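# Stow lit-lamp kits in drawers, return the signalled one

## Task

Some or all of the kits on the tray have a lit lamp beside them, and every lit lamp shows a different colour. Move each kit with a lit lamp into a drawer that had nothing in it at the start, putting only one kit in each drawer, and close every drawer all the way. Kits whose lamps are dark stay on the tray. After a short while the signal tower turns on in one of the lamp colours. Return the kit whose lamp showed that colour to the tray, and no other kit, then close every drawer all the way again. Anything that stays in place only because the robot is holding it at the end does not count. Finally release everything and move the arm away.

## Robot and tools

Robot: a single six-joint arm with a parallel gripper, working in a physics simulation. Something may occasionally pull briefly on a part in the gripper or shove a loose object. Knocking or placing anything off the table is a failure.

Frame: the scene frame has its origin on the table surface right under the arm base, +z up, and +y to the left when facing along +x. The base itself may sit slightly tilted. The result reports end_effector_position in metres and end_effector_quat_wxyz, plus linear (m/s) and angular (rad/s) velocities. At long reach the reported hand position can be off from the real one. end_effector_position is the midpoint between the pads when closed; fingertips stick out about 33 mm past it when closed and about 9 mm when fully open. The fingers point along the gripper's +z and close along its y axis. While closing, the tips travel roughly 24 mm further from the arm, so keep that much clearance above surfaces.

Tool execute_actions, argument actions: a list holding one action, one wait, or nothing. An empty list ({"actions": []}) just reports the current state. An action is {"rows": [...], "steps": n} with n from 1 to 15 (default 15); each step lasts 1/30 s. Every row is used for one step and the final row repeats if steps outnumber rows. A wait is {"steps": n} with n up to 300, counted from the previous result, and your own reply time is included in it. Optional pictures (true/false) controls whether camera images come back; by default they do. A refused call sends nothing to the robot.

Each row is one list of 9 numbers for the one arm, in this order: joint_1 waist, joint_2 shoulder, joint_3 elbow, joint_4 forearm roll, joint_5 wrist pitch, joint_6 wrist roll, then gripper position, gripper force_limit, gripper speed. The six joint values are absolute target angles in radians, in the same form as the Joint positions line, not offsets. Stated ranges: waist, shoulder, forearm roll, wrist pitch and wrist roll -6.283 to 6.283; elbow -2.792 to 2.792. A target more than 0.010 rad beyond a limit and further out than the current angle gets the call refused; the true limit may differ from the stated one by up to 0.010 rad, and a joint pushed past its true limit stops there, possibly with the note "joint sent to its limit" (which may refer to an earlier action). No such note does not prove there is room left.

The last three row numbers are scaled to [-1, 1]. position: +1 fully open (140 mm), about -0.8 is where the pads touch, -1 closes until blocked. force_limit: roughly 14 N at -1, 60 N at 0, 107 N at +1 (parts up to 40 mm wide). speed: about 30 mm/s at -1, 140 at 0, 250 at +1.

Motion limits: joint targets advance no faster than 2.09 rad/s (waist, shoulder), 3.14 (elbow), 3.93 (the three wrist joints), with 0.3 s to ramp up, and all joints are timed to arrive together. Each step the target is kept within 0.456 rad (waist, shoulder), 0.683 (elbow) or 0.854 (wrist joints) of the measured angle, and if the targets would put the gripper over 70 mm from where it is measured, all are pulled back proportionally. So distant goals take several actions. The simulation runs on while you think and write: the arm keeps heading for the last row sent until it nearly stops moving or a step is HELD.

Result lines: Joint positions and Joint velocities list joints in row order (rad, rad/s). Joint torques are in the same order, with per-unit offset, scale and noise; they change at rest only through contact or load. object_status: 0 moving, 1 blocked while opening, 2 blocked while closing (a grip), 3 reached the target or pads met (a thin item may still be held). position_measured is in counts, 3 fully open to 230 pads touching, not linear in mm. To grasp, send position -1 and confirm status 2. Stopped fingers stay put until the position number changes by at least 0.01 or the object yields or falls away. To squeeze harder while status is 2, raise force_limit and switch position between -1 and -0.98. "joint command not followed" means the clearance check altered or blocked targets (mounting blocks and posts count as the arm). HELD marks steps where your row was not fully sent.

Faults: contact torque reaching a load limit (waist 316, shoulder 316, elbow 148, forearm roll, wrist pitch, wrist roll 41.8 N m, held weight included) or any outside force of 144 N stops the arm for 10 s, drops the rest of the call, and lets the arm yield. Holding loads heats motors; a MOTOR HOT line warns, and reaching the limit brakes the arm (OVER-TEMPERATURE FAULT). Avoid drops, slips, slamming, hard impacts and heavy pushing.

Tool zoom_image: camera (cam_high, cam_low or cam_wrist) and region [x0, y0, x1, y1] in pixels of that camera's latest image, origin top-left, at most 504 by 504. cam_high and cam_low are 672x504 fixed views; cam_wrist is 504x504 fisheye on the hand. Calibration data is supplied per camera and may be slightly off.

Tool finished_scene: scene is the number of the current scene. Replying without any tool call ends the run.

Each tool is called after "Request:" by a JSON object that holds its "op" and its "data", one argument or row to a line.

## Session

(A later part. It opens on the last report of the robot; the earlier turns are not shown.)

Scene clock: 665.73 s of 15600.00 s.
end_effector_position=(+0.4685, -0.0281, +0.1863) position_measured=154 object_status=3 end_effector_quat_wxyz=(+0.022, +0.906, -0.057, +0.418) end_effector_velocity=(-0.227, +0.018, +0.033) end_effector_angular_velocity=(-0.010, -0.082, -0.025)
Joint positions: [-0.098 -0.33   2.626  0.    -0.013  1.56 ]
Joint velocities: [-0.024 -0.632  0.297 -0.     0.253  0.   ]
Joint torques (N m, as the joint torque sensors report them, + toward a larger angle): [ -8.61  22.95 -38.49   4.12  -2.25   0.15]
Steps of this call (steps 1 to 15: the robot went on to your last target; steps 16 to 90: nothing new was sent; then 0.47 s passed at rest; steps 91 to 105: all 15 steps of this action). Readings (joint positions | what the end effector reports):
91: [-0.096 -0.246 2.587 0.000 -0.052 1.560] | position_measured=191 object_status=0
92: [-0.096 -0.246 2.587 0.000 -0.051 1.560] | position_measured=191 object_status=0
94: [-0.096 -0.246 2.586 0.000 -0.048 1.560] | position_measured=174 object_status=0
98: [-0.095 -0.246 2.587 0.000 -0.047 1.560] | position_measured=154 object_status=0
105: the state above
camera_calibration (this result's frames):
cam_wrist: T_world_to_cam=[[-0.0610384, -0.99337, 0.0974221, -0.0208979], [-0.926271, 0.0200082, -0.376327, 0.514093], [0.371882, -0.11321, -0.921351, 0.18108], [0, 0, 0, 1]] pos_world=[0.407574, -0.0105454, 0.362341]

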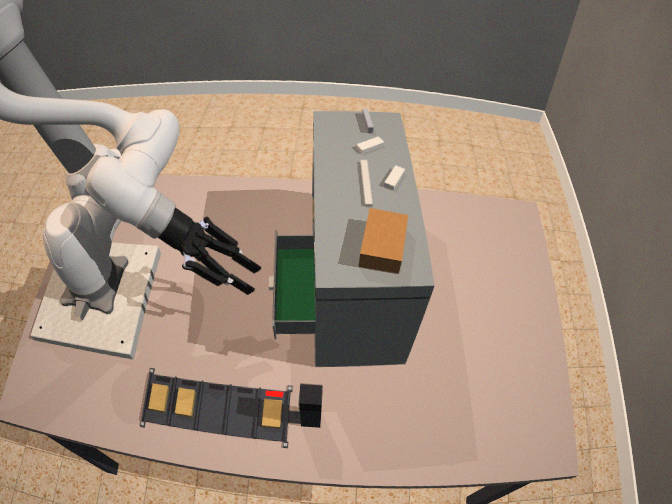

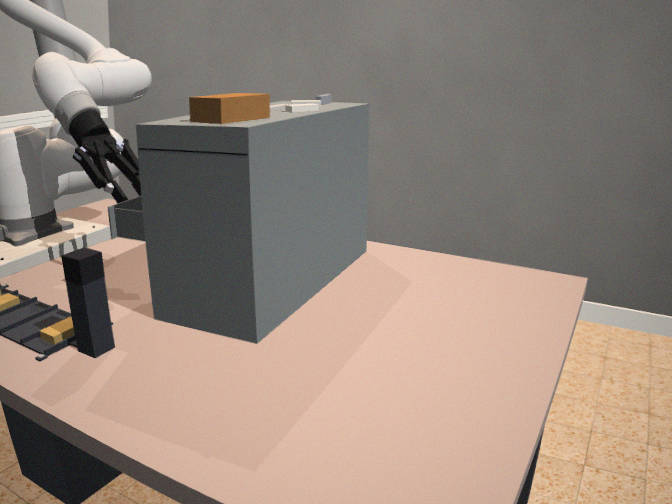

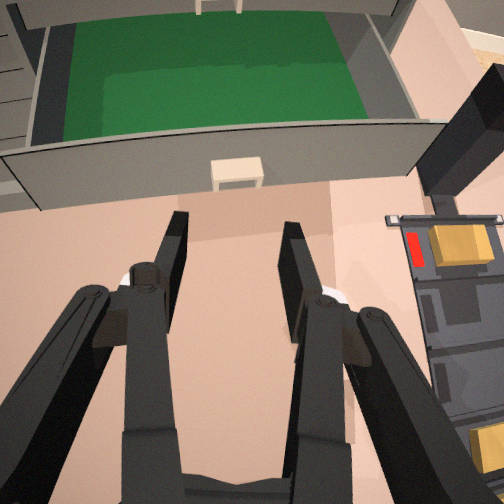

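Request:
{"op": "execute_actions", "data": {
  "actions": [
    {"rows":[[-0.15,-0.45,2.45,0,0.6,1.0,-0.25,-0.4,0],[-0.15,-0.45,2.45,0,0.6,1.0,-0.25,-0.4,0],[-0.15,-0.45,2.45,0,0.6,1.0,-0.25,-0.4,0],[-0.15,-0.45,2.45,0,0.6,1.0,-0.25,-0.4,0],[-0.15,-0.45,2.45,0,0.6,1.0,-0.25,-0.4,0],[-0.15,-0.45,2.45,0,0.6,1.0,-0.25,-0.4,0],[-0.5,-0.1365,2.005,0,1.265,-0.526,-0.25,-0.4,0]],"steps":15}
  ]
}}

Request:
{"op": "execute_actions", "data": {
  "actions": [
    {"steps":25}
  ]
}}

Request:
{"op": "execute_actions", "data": {
  "actions": [
    {"rows":[[-0.526,0.202,1.861,0,1.07,-0.526,-0.25,-0.4,0]],"steps":15}
  ]
}}

Request:
{"op": "execute_actions", "data": {
  "actions": [
    {"steps":10}
  ]
}}

Scene clock: 674.23 s of 15600.00 s.
end_effector_position=(+0.4394, -0.1174, +0.2542) position_measured=160 object_status=3 end_effector_quat_wxyz=(+0.099, +0.953, +0.230, +0.171) end_effector_velocity=(-0.061, -0.329, +0.121) end_effector_angular_velocity=(-0.454, +1.586, +1.552)
Joint positions: [-0.299 -0.31   2.277 -0.     0.78   0.765]
Joint velocities: [-0.724  0.626 -0.984 -0.     1.737 -2.442]
Joint torques (N m, as the joint torque sensors report them, + toward a larger angle): [  2.76 -17.74 -36.89   3.93  -0.67  -0.01]
Steps of this call (steps 1 to 30: the robot went on to your last target; steps 31 to 90: nothing new was sent; then 5.00 s passed at rest; steps 91 to 105: all 15 steps of this action). Readings (joint positions | what the end effector reports):
91: [-0.100 -0.360 2.640 -0.000 0.000 1.560] | position_measured=154 object_status=0
92: [-0.101 -0.361 2.638 -0.000 0.008 1.553] | position_measured=156 object_status=0
94: [-0.105 -0.369 2.620 -0.000 0.063 1.501] | position_measured=160 object_status=0
98: [-0.130 -0.409 2.529 -0.000 0.340 1.242] | position_measured=160 object_status=0
105: the state above
camera_calibration (this result's frames):
cam_wrist: T_world_to_cam=[[0.492139, -0.809787, 0.319444, -0.395997], [-0.870336, -0.450239, 0.199498, 0.288362], [-0.0177249, -0.376205, -0.926367, 0.385864], [0, 0, 0, 1]] pos_world=[0.452697, -0.0456776, 0.426423]

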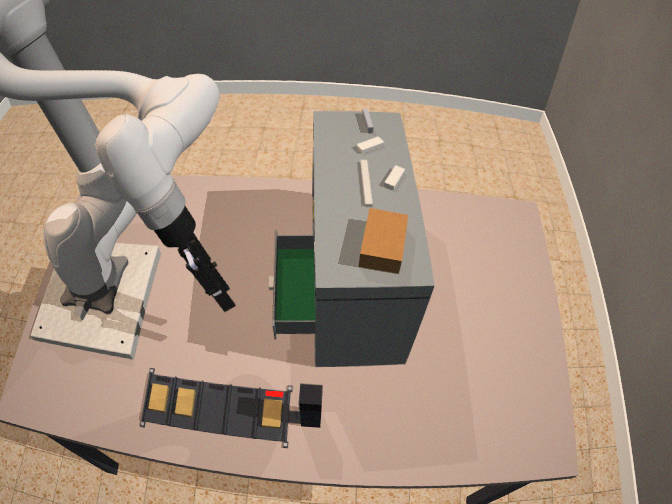

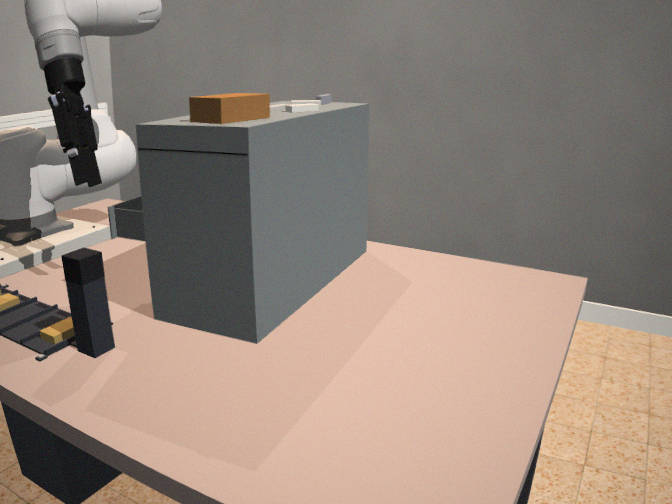

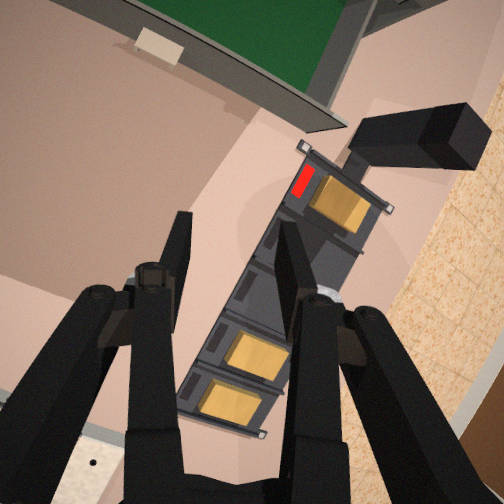

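Scene clock: 675.07 s of 15600.00 s.
end_effector_position=(+0.4060, -0.2031, +0.3028) position_measured=160 object_status=3 end_effector_quat_wxyz=(+0.001, +0.708, +0.706, +0.009) end_effector_velocity=(-0.000, -0.000, +0.000) end_effector_angular_velocity=(+0.000, -0.000, +0.001)
Joint positions: [-0.5   -0.137  2.005 -0.     1.265 -0.526]
Joint velocities: [-0.    -0.    -0.     0.     0.    -0.001]
Joint torques (N m, as the joint torque sensors report them, + toward a larger angle): [ -0.8  -27.4  -38.81   4.41   0.02  -0.03]
Steps of this call (steps 1 to 25: the robot went on to your last target). Readings (joint positions | what the end effector reports):
1: [-0.323 -0.289 2.245 -0.000 0.838 0.680] | position_measured=160 object_status=3
2: [-0.346 -0.270 2.214 -0.000 0.893 0.589] | position_measured=160 object_status=3
4: [-0.388 -0.233 2.157 -0.000 0.994 0.388] | position_measured=160 object_status=3
8: [-0.454 -0.176 2.067 -0.000 1.154 -0.079] | position_measured=160 object_status=3
25: the state above
camera_calibration (this result's frames):
cam_wrist: T_world_to_cam=[[0.992674, 0.114421, 0.0388145, -0.394976], [0.0850197, -0.889736, 0.448487, -0.341554], [0.0858511, -0.441901, -0.892946, 0.332572], [0, 0, 0, 1]] pos_world=[0.39257, -0.111735, 0.465482]

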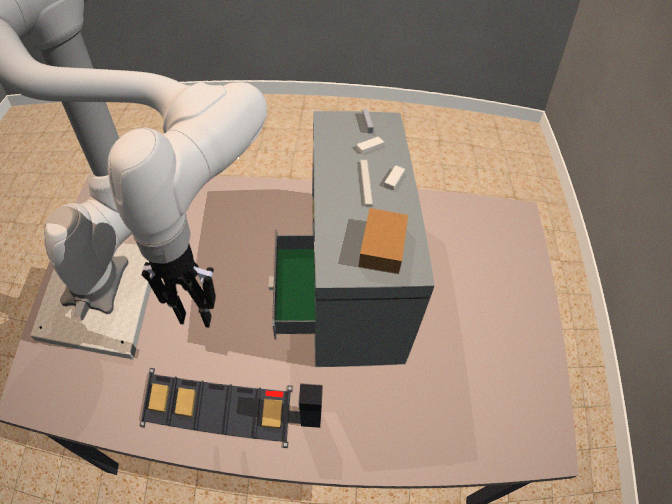

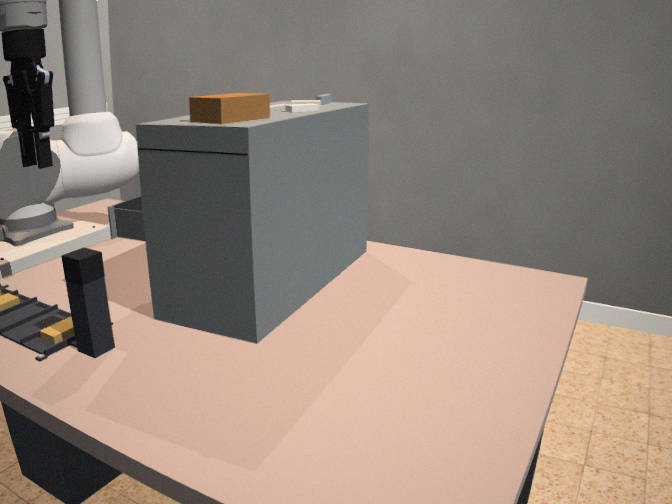

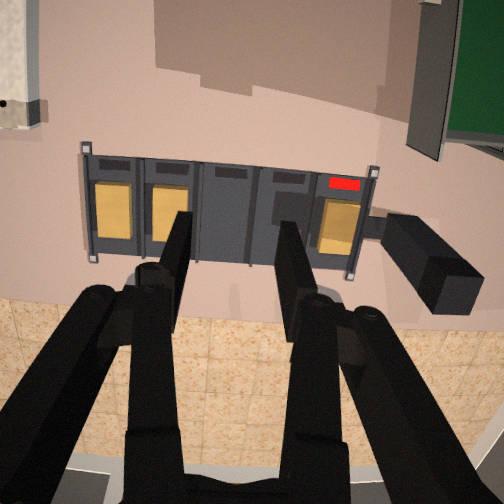

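Scene clock: 675.57 s of 15600.00 s.
end_effector_position=(+0.5349, -0.2939, +0.2044) position_measured=160 object_status=3 end_effector_quat_wxyz=(+0.001, +0.717, +0.697, +0.009) end_effector_velocity=(+0.186, -0.139, -0.203) end_effector_angular_velocity=(+0.005, +0.008, -0.039)
Joint positions: [-0.524  0.179  1.871  0.     1.083 -0.526]
Joint velocities: [-0.039  0.508 -0.213  0.    -0.287  0.   ]
Joint torques (N m, as the joint torque sensors report them, + toward a larger angle): [  6.63 -87.33 -39.08   4.39   0.85   0.09]
Steps of this call (steps 1 to 15: all 15 steps of this action). Readings (joint positions | what the end effector reports):
1: [-0.500 -0.136 2.005 -0.000 1.265 -0.526] | position_measured=160 object_status=3
2: [-0.500 -0.133 2.003 0.000 1.264 -0.526] | position_measured=160 object_status=3
4: [-0.502 -0.103 1.991 0.000 1.246 -0.526] | position_measured=160 object_status=3
8: [-0.511 0.006 1.944 0.000 1.183 -0.526] | position_measured=160 object_status=3
15: the state above
camera_calibration (this result's frames):
cam_wrist: T_world_to_cam=[[0.995175, 0.090226, 0.0385398, -0.51714], [0.0634775, -0.891631, 0.448291, -0.378142], [0.0748108, -0.443682, -0.893056, 0.198922], [0, 0, 0, 1]] pos_world=[0.523767, -0.202246, 0.367097]

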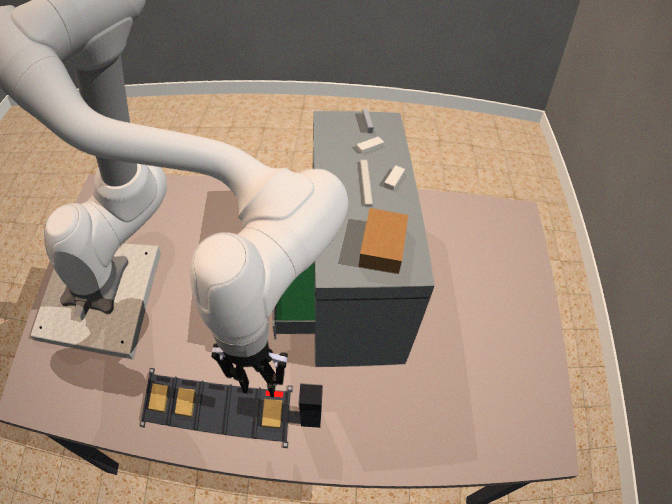

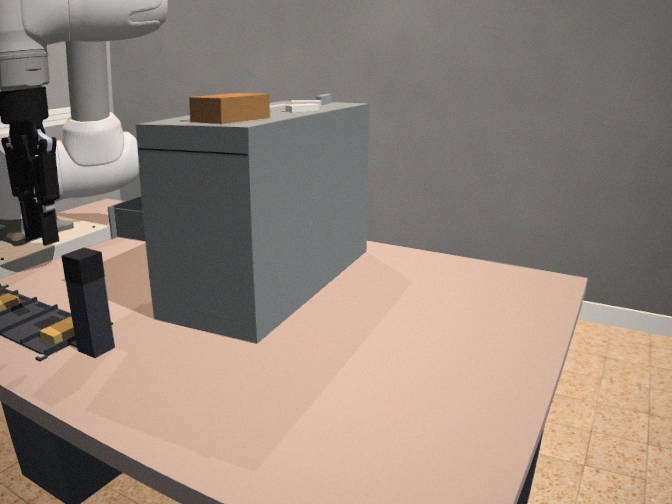

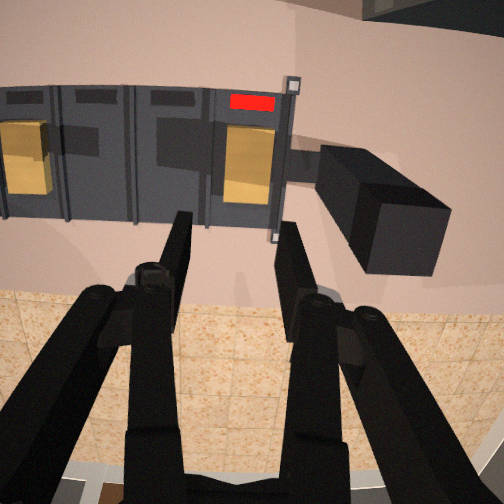

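Scene clock: 675.90 s of 15600.00 s.
end_effector_position=(+0.5435, -0.3003, +0.1954) position_measured=160 object_status=3 end_effector_quat_wxyz=(+0.002, +0.718, +0.696, +0.009) end_effector_velocity=(-0.000, +0.000, -0.000) end_effector_angular_velocity=(+0.001, +0.001, -0.001)
Joint positions: [-0.526  0.202  1.861  0.     1.07  -0.526]
Joint velocities: [0.    0.    0.    0.001 0.001 0.001]
Joint torques (N m, as the joint torque sensors report them, + toward a larger angle): [  0.32 -56.97 -36.59   4.08   0.08   0.03]
Steps of this call (steps 1 to 10: the robot went on to your last target). Readings (joint positions | what the end effector reports):
1: [-0.525 0.193 1.865 0.000 1.075 -0.526] | position_measured=160 object_status=3
2: [-0.526 0.200 1.862 0.000 1.071 -0.526] | position_measured=160 object_status=3
4: [-0.526 0.201 1.861 0.000 1.070 -0.526] | position_measured=160 object_status=3
8: [-0.526 0.202 1.861 0.000 1.070 -0.526] | position_measured=160 object_status=3
10: the state above
camera_calibration (this result's frames):
cam_wrist: T_world_to_cam=[[0.995312, 0.088534, 0.0389304, -0.525416], [0.0617661, -0.891621, 0.448549, -0.379459], [0.0744231, -0.444042, -0.89291, 0.187499], [0, 0, 0, 1]] pos_world=[0.532436, -0.208559, 0.358081]

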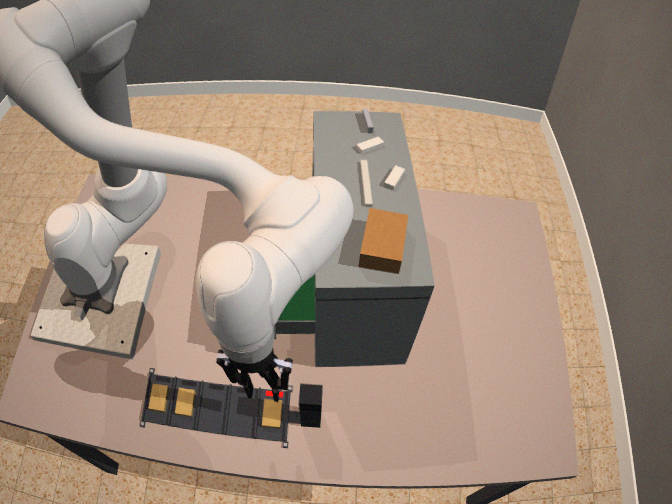

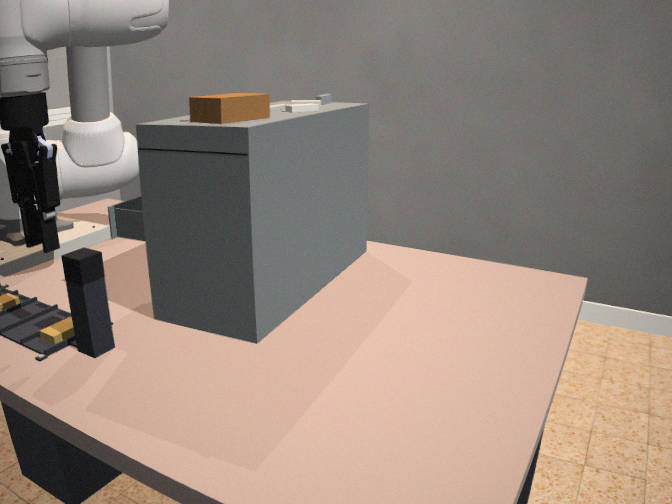

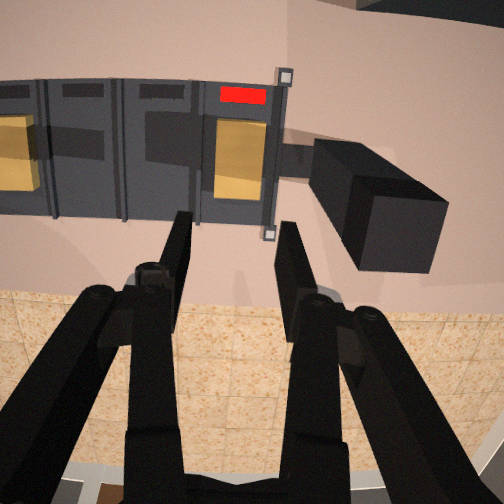

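Request:
{"op": "execute_actions", "data": {
  "actions": [
    {"rows":[[-0.526,0.233,1.895,0,1.006,-0.526,-0.25,-0.4,0],[-0.526,0.233,1.895,0,1.006,-0.526,-0.25,-0.4,0],[-0.526,0.233,1.895,0,1.006,-0.526,-0.25,-0.4,0],[-0.526,0.265,1.927,0,0.942,-0.526,-0.25,-0.4,0],[-0.526,0.265,1.927,0,0.942,-0.526,-0.25,-0.4,0],[-0.526,0.265,1.927,0,0.942,-0.526,-0.25,-0.4,0],[-0.526,0.296,1.951,0,0.887,-0.526,-0.25,-0.4,0]],"steps":15}
  ]
}}

Scene clock: 684.33 s of 15600.00 s.
end_effector_position=(+0.5439, -0.2986, +0.0956) position_measured=160 object_status=3 end_effector_quat_wxyz=(+0.001, +0.718, +0.696, +0.009) end_effector_velocity=(-0.001, +0.001, -0.003) end_effector_angular_velocity=(+0.002, +0.003, +0.000)
Joint positions: [-0.526  0.296  1.951 -0.     0.887 -0.526]
Joint velocities: [-0.     0.003  0.003 -0.    -0.002 -0.   ]
Joint torques (N m, as the joint torque sensors report them, + toward a larger angle): [ -0.97 -64.25 -31.28   3.85   0.13   0.1 ]
Steps of this call (steps 1 to 30: the robot went on to your last target; steps 31 to 90: nothing new was sent; then 4.93 s passed at rest; steps 91 to 105: all 15 steps of this action). Readings (joint positions | what the end effector reports):
91: [-0.526 0.202 1.861 0.000 1.070 -0.526] | position_measured=160 object_status=3
92: [-0.526 0.205 1.864 0.000 1.062 -0.526] | position_measured=160 object_status=3
94: [-0.526 0.226 1.887 -0.000 1.022 -0.526] | position_measured=160 object_status=3
98: [-0.526 0.268 1.929 -0.000 0.936 -0.526] | position_measured=160 object_status=3
105: the state above
camera_calibration (this result's frames):
cam_wrist: T_world_to_cam=[[0.995326, 0.0886725, 0.0382601, -0.521996], [0.0622087, -0.891711, 0.448309, -0.333483], [0.0738697, -0.443833, -0.893059, 0.0994362], [0, 0, 0, 1]] pos_world=[0.532956, -0.206951, 0.258278]

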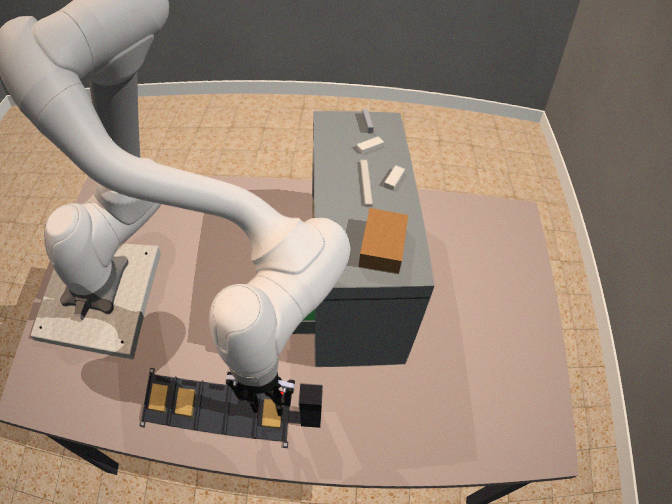

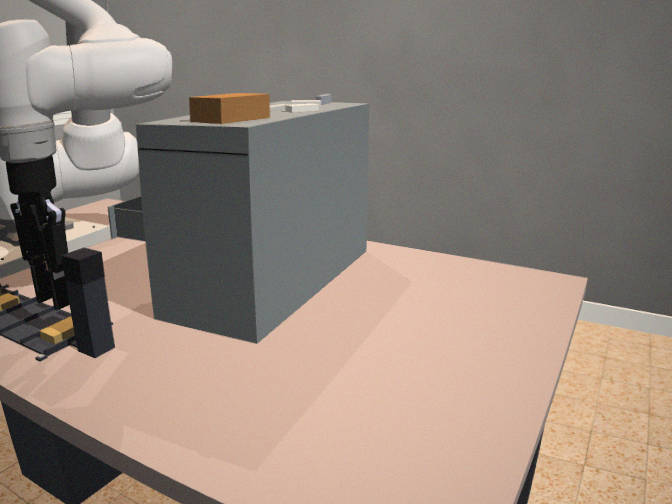

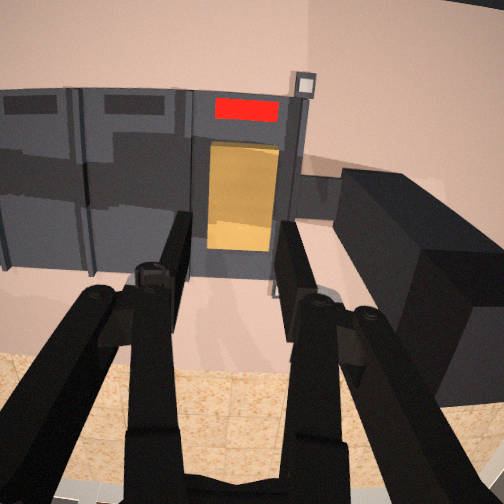

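Request:
{"op": "execute_actions", "data": {
  "actions": [
    {"rows":[[-0.526,0.308,1.958,0,0.868,-0.526,-0.25,-0.4,0],[-0.526,0.308,1.958,0,0.868,-0.526,-0.25,-0.4,0],[-0.526,0.32,1.965,0,0.849,-0.526,-0.25,-0.4,0],[-0.526,0.32,1.965,0,0.849,-0.526,-0.25,-0.4,0],[-0.526,0.32,1.965,0,0.849,-0.526,-0.25,-0.4,0],[-0.526,0.332,1.971,0,0.831,-0.526,-0.25,-0.4,0]],"steps":14}
  ]
}}

Scene clock: 691.07 s of 15600.00 s.
end_effector_position=(+0.5450, -0.2985, +0.0648) position_measured=160 object_status=3 end_effector_quat_wxyz=(+0.001, +0.718, +0.696, +0.009) end_effector_velocity=(-0.000, +0.001, -0.000) end_effector_angular_velocity=(+0.000, +0.001, +0.000)
Joint positions: [-0.526  0.332  1.971  0.     0.831 -0.526]
Joint velocities: [ 0.001  0.     0.    -0.     0.001  0.001]
Joint torques (N m, as the joint torque sensors report them, + toward a larger angle): [  0.88 -54.13 -25.45   1.71  -0.08   0.16]
Steps of this call (steps 1 to 15: the robot went on to your last target; steps 16 to 90: nothing new was sent; then 3.27 s passed at rest; steps 91 to 104: all 14 steps of this action). Readings (joint positions | what the end effector reports):
91: [-0.526 0.296 1.951 0.000 0.887 -0.526] | position_measured=160 object_status=3
92: [-0.526 0.299 1.952 0.000 0.882 -0.526] | position_measured=160 object_status=3
94: [-0.526 0.310 1.959 0.000 0.865 -0.526] | position_measured=160 object_status=3
98: [-0.526 0.328 1.969 0.000 0.837 -0.526] | position_measured=160 object_status=3
104: the state above
camera_calibration (this result's frames):
cam_wrist: T_world_to_cam=[[0.995337, 0.0885045, 0.038367, -0.521997], [0.0620295, -0.891839, 0.44808, -0.319603], [0.0738743, -0.443611, -0.89317, 0.0719362], [0, 0, 0, 1]] pos_world=[0.534073, -0.206924, 0.227487]

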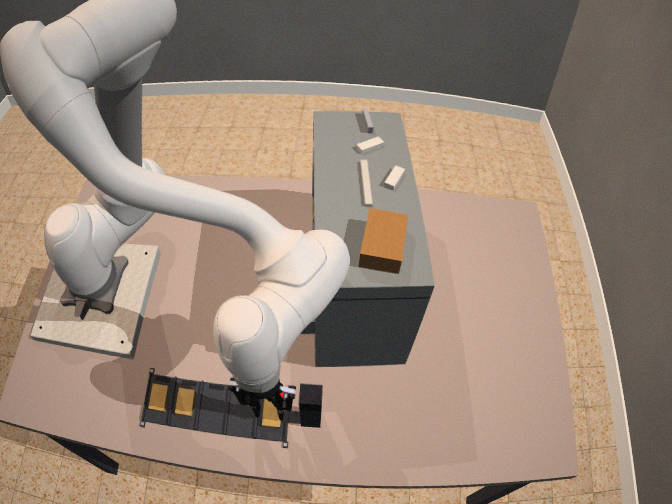

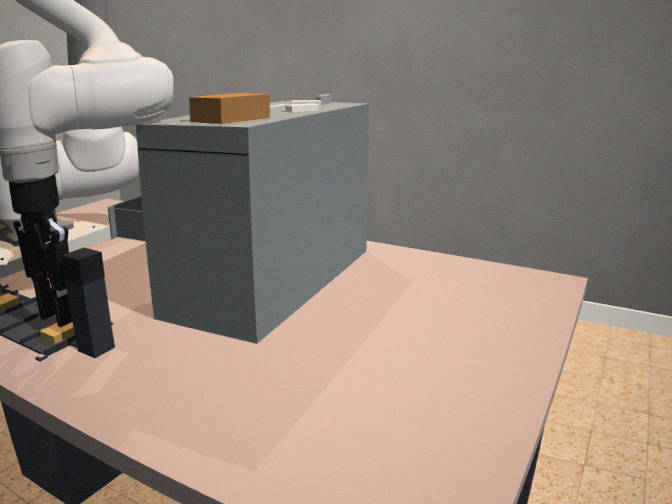

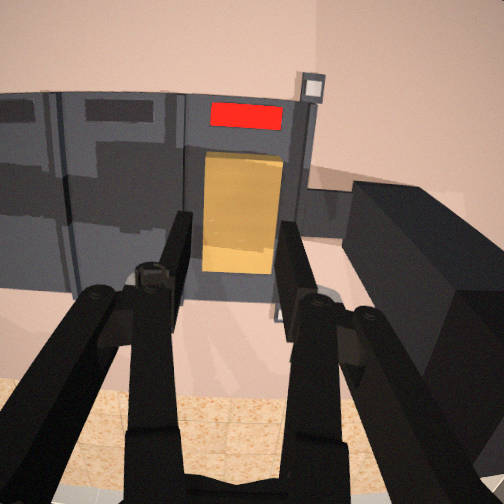

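Request:
{"op": "execute_actions", "data": {
  "actions": [
    {"rows":[[-0.526,0.296,1.951,0,0.887,-0.526,-0.25,-0.4,0],[-0.526,0.296,1.951,0,0.887,-0.526,-0.25,-0.4,0],[-0.526,0.296,1.951,0,0.887,-0.526,-0.25,-0.4,0],[-0.526,0.296,1.951,0,0.887,-0.526,-0.25,-0.4,0],[-0.526,0.296,1.951,0,0.887,-0.526,-0.25,-0.4,0],[-0.526,0.205,2.082,0,0.633,-0.526,-0.25,-0.4,0]],"steps":15}
  ]
}}

Request:
{"op": "execute_actions", "data": {
  "actions": [
    {"steps":10}
  ]
}}

Scene clock: 705.83 s of 15600.00 s.
end_effector_position=(+0.5450, -0.2994, +0.1002) position_measured=160 object_status=3 end_effector_quat_wxyz=(+0.104, +0.714, +0.692, +0.035) end_effector_velocity=(+0.008, -0.004, +0.001) end_effector_angular_velocity=(-0.015, -0.028, -0.002)
Joint positions: [-0.526  0.205  2.082 -0.     0.634 -0.526]
Joint velocities: [ 0.    -0.001  0.003  0.002 -0.034  0.001]
Joint torques (N m, as the joint torque sensors report them, + toward a larger angle): [ -2.68 -43.71 -35.55   4.18  -0.45   0.16]
Steps of this call (steps 1 to 15: the robot went on to your last target; steps 16 to 90: nothing new was sent; then 11.27 s passed at rest; steps 91 to 105: all 15 steps of this action). Readings (joint positions | what the end effector reports):
91: [-0.526 0.332 1.971 0.000 0.831 -0.526] | position_measured=160 object_status=3
92: [-0.526 0.329 1.970 -0.001 0.837 -0.526] | position_measured=160 object_status=3
94: [-0.526 0.306 1.956 -0.001 0.872 -0.526] | position_measured=160 object_status=3
98: [-0.526 0.285 1.966 -0.000 0.860 -0.526] | position_measured=160 object_status=3
105: the state above
camera_calibration (this result's frames):
cam_wrist: T_world_to_cam=[[0.97349, 0.0987761, 0.2063, -0.525071], [-0.0314111, -0.835667, 0.548338, -0.278525], [0.226561, -0.540282, -0.810411, -0.017208], [0, 0, 0, 1]] pos_world=[0.506301, -0.190187, 0.247103]

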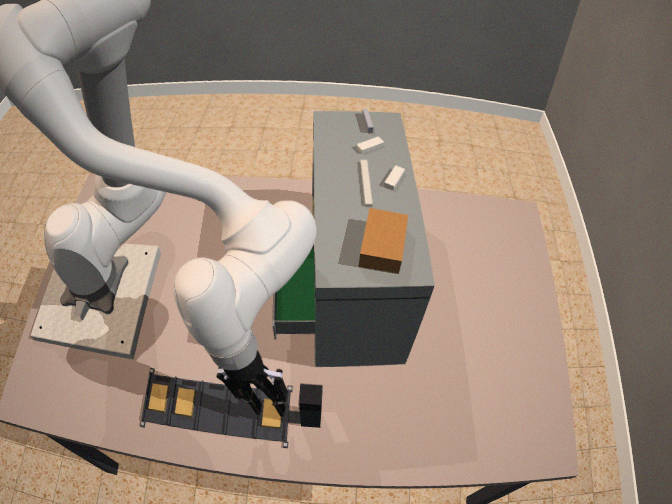

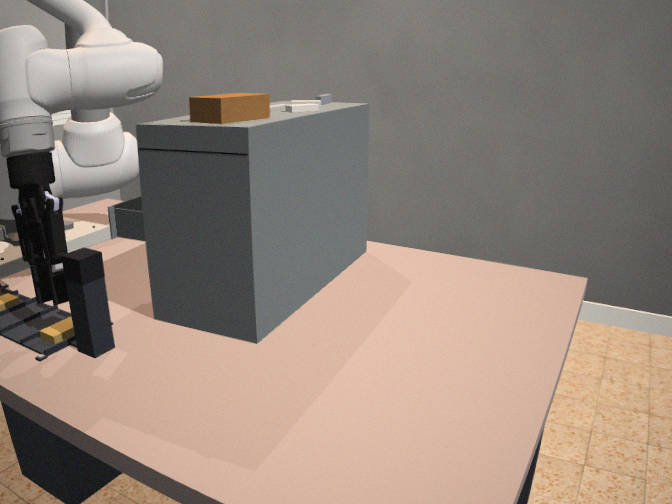

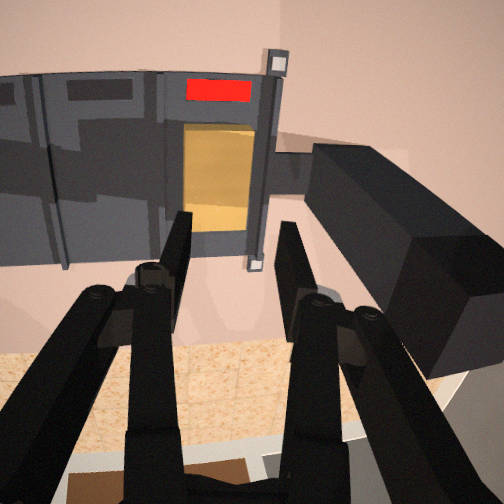

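Scene clock: 706.17 s of 15600.00 s.
end_effector_position=(+0.5451, -0.2994, +0.1003) position_measured=160 object_status=3 end_effector_quat_wxyz=(+0.105, +0.714, +0.692, +0.035) end_effector_velocity=(-0.001, +0.000, -0.000) end_effector_angular_velocity=(+0.001, +0.001, -0.001)
Joint positions: [-0.526  0.205  2.082 -0.     0.633 -0.526]
Joint velocities: [-0.001  0.     0.     0.     0.001  0.001]
Joint torques (N m, as the joint torque sensors report them, + toward a larger angle): [ -0.78 -53.88 -31.8    3.57  -0.48   0.15]
Steps of this call (steps 1 to 10: the robot went on to your last target). Readings (joint positions | what the end effector reports):
1: [-0.526 0.205 2.082 -0.000 0.633 -0.526] | position_measured=160 object_status=3
2: [-0.526 0.205 2.082 -0.000 0.633 -0.526] | position_measured=160 object_status=3
4: [-0.526 0.205 2.082 -0.000 0.633 -0.526] | position_measured=160 object_status=3
8: [-0.526 0.205 2.082 -0.000 0.633 -0.526] | position_measured=160 object_status=3
10: the state above
camera_calibration (this result's frames):
cam_wrist: T_world_to_cam=[[0.973333, 0.0988105, 0.207025, -0.525197], [-0.031891, -0.835427, 0.548675, -0.278327], [0.227169, -0.540646, -0.809997, -0.0177037], [0, 0, 0, 1]] pos_world=[0.506337, -0.190198, 0.2471]

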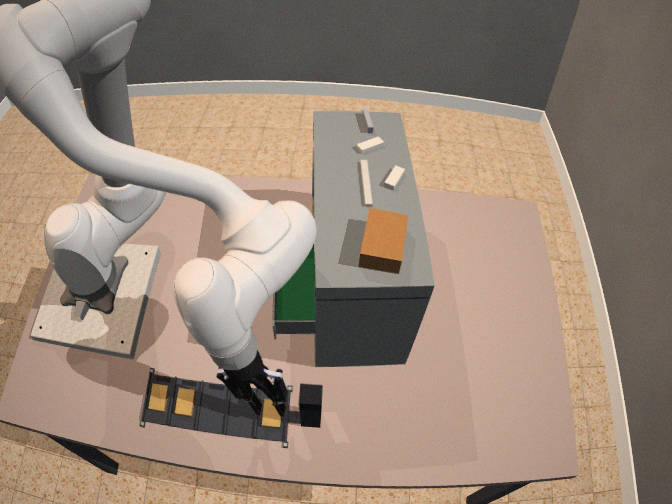

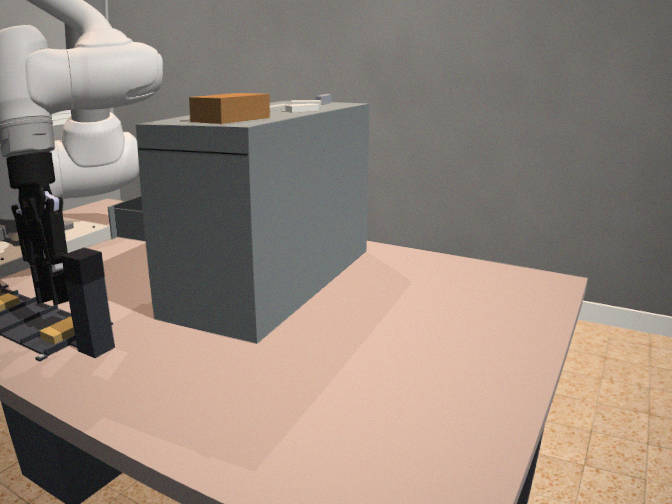

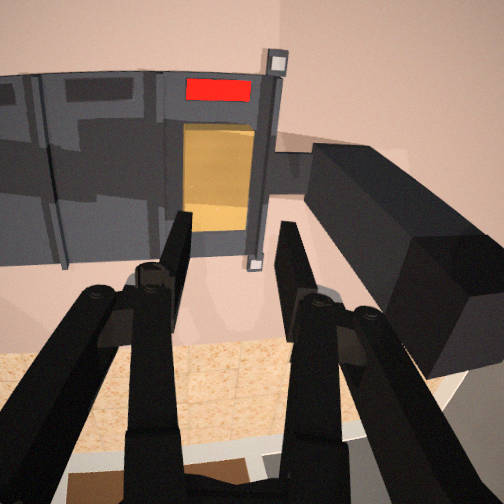

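Request:
{"op": "execute_actions", "data": {
  "actions": [
    {"rows":[[-0.526,0.22,2.091,0,0.609,-0.526,-0.25,-0.4,0],[-0.526,0.22,2.091,0,0.609,-0.526,-0.25,-0.4,0],[-0.526,0.235,2.099,0,0.586,-0.526,-0.25,-0.4,0],[-0.526,0.235,2.099,0,0.586,-0.526,-0.25,-0.4,0],[-0.526,0.235,2.099,0,0.586,-0.526,-0.25,-0.4,0],[-0.526,0.25,2.108,0,0.562,-0.526,-0.25,-0.4,0]],"steps":14}
  ]
}}

Scene clock: 711.07 s of 15600.00 s.
end_effector_position=(+0.5455, -0.2989, +0.0651) position_measured=160 object_status=3 end_effector_quat_wxyz=(+0.105, +0.714, +0.692, +0.035) end_effector_velocity=(-0.001, -0.000, -0.001) end_effector_angular_velocity=(+0.001, +0.002, -0.000)
Joint positions: [-0.526  0.25   2.108  0.     0.562 -0.526]
Joint velocities: [-0.001  0.002  0.001 -0.     0.    -0.001]
Joint torques (N m, as the joint torque sensors report them, + toward a larger angle): [ -0.02 -56.23 -29.9    3.27  -0.37   0.18]
Steps of this call (steps 1 to 15: the robot went on to your last target; steps 16 to 90: nothing new was sent; then 1.43 s passed at rest; steps 91 to 104: all 14 steps of this action). Readings (joint positions | what the end effector reports):
91: [-0.526 0.205 2.082 0.000 0.633 -0.526] | position_measured=160 object_status=3
92: [-0.526 0.208 2.084 0.000 0.627 -0.526] | position_measured=160 object_status=3
94: [-0.526 0.222 2.092 0.000 0.606 -0.526] | position_measured=160 object_status=3
98: [-0.526 0.245 2.105 0.000 0.571 -0.526] | position_measured=160 object_status=3
104: the state above
camera_calibration (this result's frames):
cam_wrist: T_world_to_cam=[[0.973297, 0.0988399, 0.207181, -0.518365], [-0.0319476, -0.835443, 0.548648, -0.258503], [0.227317, -0.540616, -0.809976, -0.0460698], [0, 0, 0, 1]] pos_world=[0.506737, -0.189635, 0.211907]

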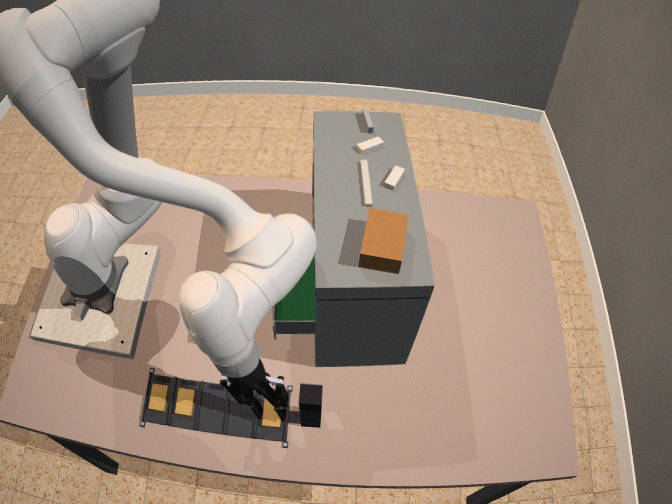

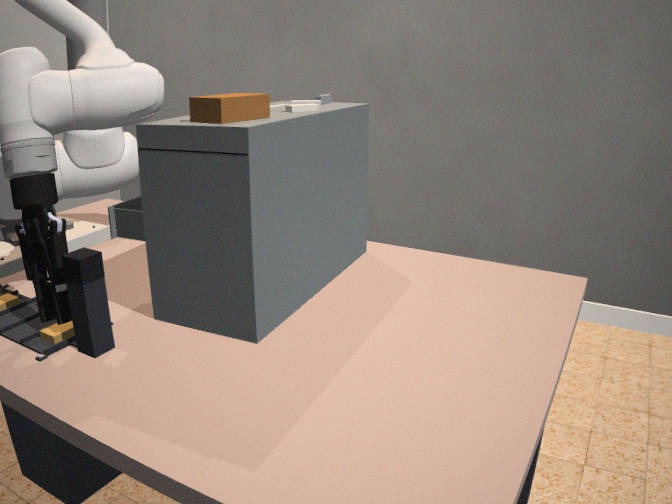

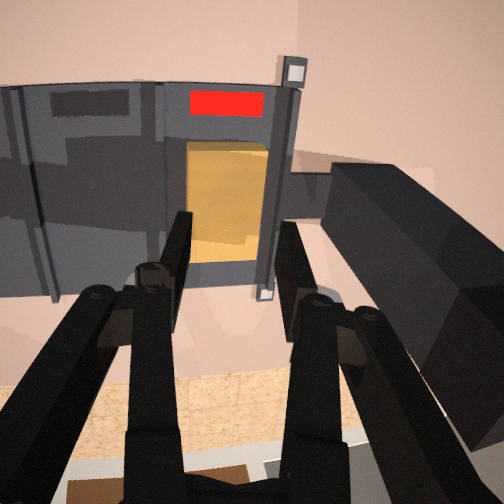

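Request:
{"op": "execute_actions", "data": {
  "actions": [
    {"rows":[[-0.528,0.247,2.111,0,0.562,-0.526,-0.25,-0.4,0],[-0.528,0.247,2.111,0,0.562,-0.526,-0.25,-0.4,0],[-0.528,0.247,2.111,0,0.562,-0.526,-0.25,-0.4,0],[-0.528,0.253,2.114,0,0.553,-0.526,-0.25,-0.4,0],[-0.528,0.253,2.114,0,0.553,-0.526,-0.25,-0.4,0],[-0.528,0.253,2.114,0,0.553,-0.526,-0.25,-0.4,0],[-0.528,0.259,2.117,0,0.544,-0.526,-0.25,-0.4,0],[-0.528,0.259,2.117,0,0.544,-0.526,-0.25,-0.4,0],[-0.528,0.259,2.117,0,0.544,-0.526,-0.25,-0.4,0],[-0.528,0.264,2.119,0,0.537,-0.526,-0.25,-0.4,0]],"steps":15}
  ]
}}

Scene clock: 716.83 s of 15600.00 s.
end_effector_position=(+0.5436, -0.2990, +0.0531) position_measured=160 object_status=3 end_effector_quat_wxyz=(+0.105, +0.715, +0.691, +0.035) end_effector_velocity=(-0.000, +0.000, -0.001) end_effector_angular_velocity=(+0.001, +0.001, +0.000)
Joint positions: [-0.528  0.264  2.119 -0.     0.537 -0.526]
Joint velocities: [ 0.     0.002  0.001 -0.    -0.001  0.   ]
Joint torques (N m, as the joint torque sensors report them, + toward a larger angle): [ -1.19 -57.3  -29.35   3.26  -0.76   0.19]
Steps of this call (steps 1 to 15: the robot went on to your last target; steps 16 to 90: nothing new was sent; then 2.27 s passed at rest; steps 91 to 105: all 15 steps of this action). Readings (joint positions | what the end effector reports):
91: [-0.526 0.250 2.108 -0.000 0.562 -0.526] | position_measured=160 object_status=3
92: [-0.527 0.249 2.109 -0.000 0.562 -0.526] | position_measured=160 object_status=3
94: [-0.528 0.247 2.111 -0.000 0.562 -0.526] | position_measured=160 object_status=3
98: [-0.528 0.255 2.115 -0.000 0.550 -0.526] | position_measured=160 object_status=3
105: the state above
camera_calibration (this result's frames):
cam_wrist: T_world_to_cam=[[0.973522, 0.0969647, 0.207008, -0.51465], [-0.033471, -0.835352, 0.548695, -0.251229], [0.226129, -0.541096, -0.809988, -0.0548752], [0, 0, 0, 1]] pos_world=[0.505023, -0.189654, 0.199936]

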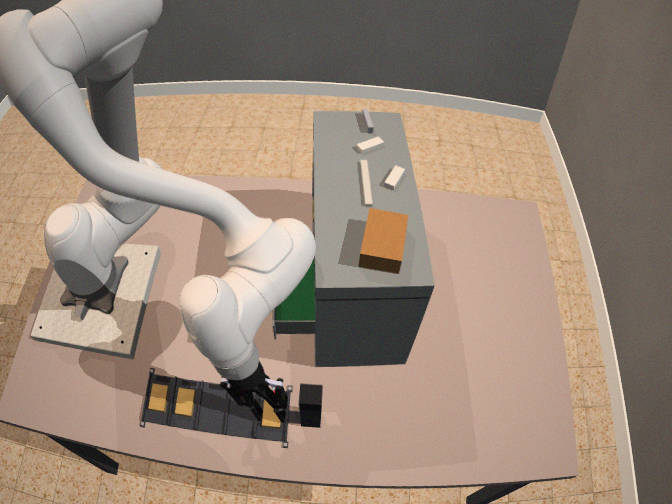

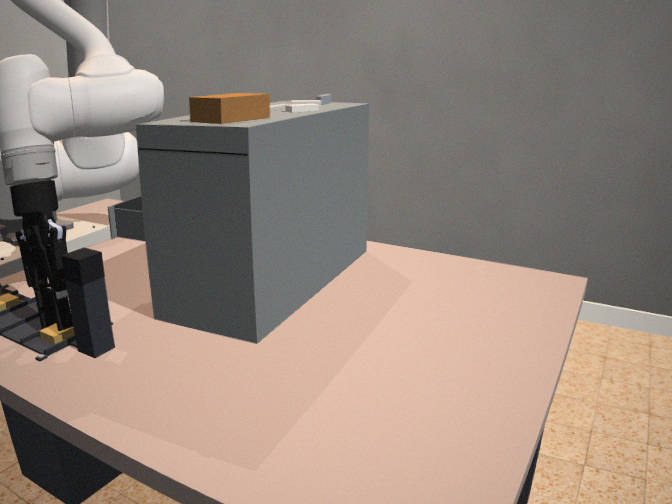

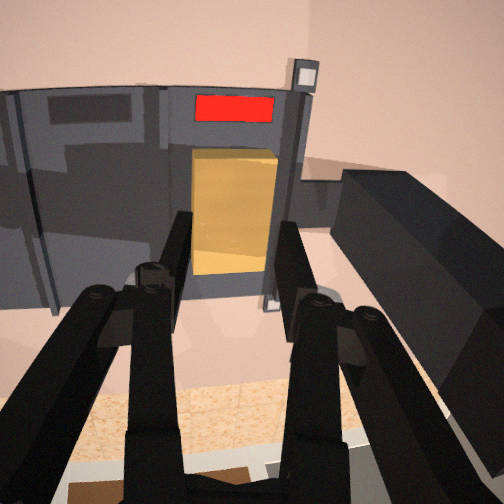

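Request:
{"op": "execute_actions", "data": {
  "actions": [
    {"rows":[[-0.529,0.262,2.121,0,0.537,-0.526,-0.25,-0.4,0],[-0.529,0.262,2.121,0,0.537,-0.526,-0.25,-0.4,0],[-0.529,0.262,2.121,0,0.537,-0.526,-0.25,-0.4,0],[-0.529,0.265,2.123,0,0.532,-0.526,-0.25,-0.4,0],[-0.529,0.265,2.123,0,0.532,-0.526,-0.25,-0.4,0],[-0.529,0.265,2.123,0,0.532,-0.526,-0.25,-0.4,0],[-0.529,0.268,2.124,0,0.528,-0.526,-0.25,-0.4,0],[-0.529,0.268,2.124,0,0.528,-0.526,-0.25,-0.4,0],[-0.529,0.268,2.124,0,0.528,-0.526,-0.25,-0.4,0],[-0.529,0.271,2.125,0,0.524,-0.526,-0.25,-0.4,0]],"steps":15}
  ]
}}

Scene clock: 722.90 s of 15600.00 s.
end_effector_position=(+0.5424, -0.2988, +0.0470) position_measured=160 object_status=3 end_effector_quat_wxyz=(+0.105, +0.715, +0.690, +0.035) end_effector_velocity=(+0.000, +0.000, -0.000) end_effector_angular_velocity=(-0.000, -0.001, +0.001)
Joint positions: [-0.529  0.271  2.125  0.     0.524 -0.526]
Joint velocities: [ 0.    -0.     0.001  0.    -0.001 -0.001]
Joint torques (N m, as the joint torque sensors report them, + toward a larger angle): [ -0.49 -57.17 -29.11   3.22  -0.18   0.03]
Steps of this call (steps 1 to 15: the robot went on to your last target; steps 16 to 90: nothing new was sent; then 2.57 s passed at rest; steps 91 to 105: all 15 steps of this action). Readings (joint positions | what the end effector reports):
91: [-0.528 0.264 2.119 0.000 0.537 -0.526] | position_measured=160 object_status=3
92: [-0.528 0.263 2.120 0.000 0.537 -0.526] | position_measured=160 object_status=3
94: [-0.529 0.262 2.121 0.000 0.537 -0.526] | position_measured=160 object_status=3
98: [-0.529 0.266 2.123 0.000 0.530 -0.526] | position_measured=160 object_status=3
105: the state above
camera_calibration (this result's frames):
cam_wrist: T_world_to_cam=[[0.973621, 0.0959748, 0.207006, -0.512583], [-0.0343074, -0.835346, 0.548653, -0.247289], [0.225579, -0.541282, -0.810017, -0.0592503], [0, 0, 0, 1]] pos_world=[0.503943, -0.189448, 0.19379]

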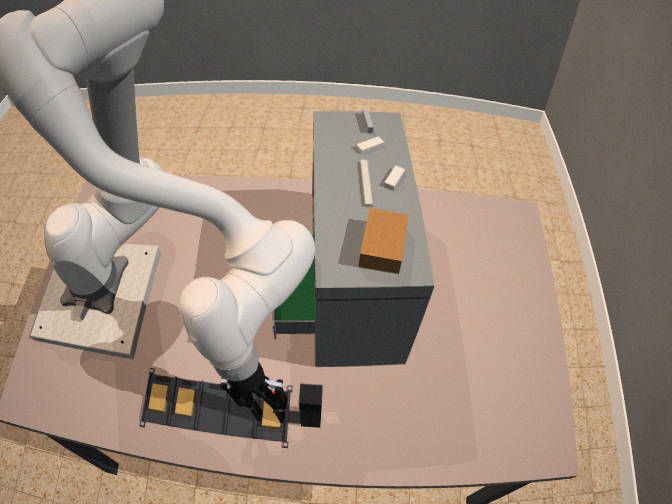

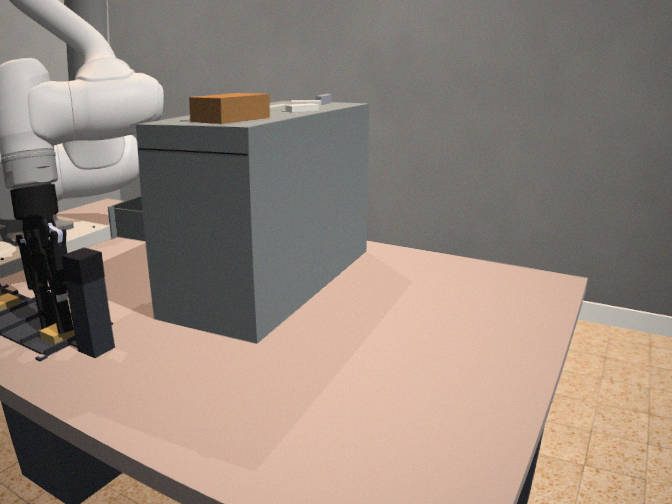

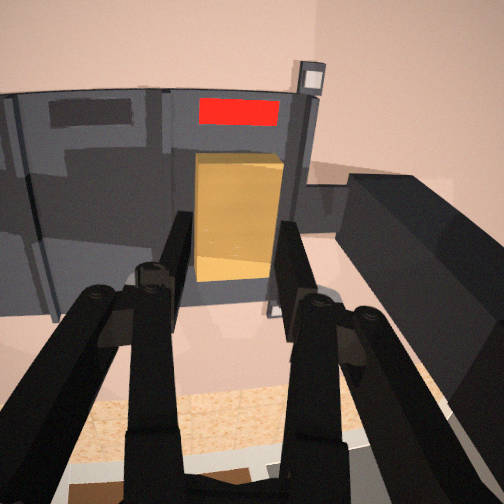

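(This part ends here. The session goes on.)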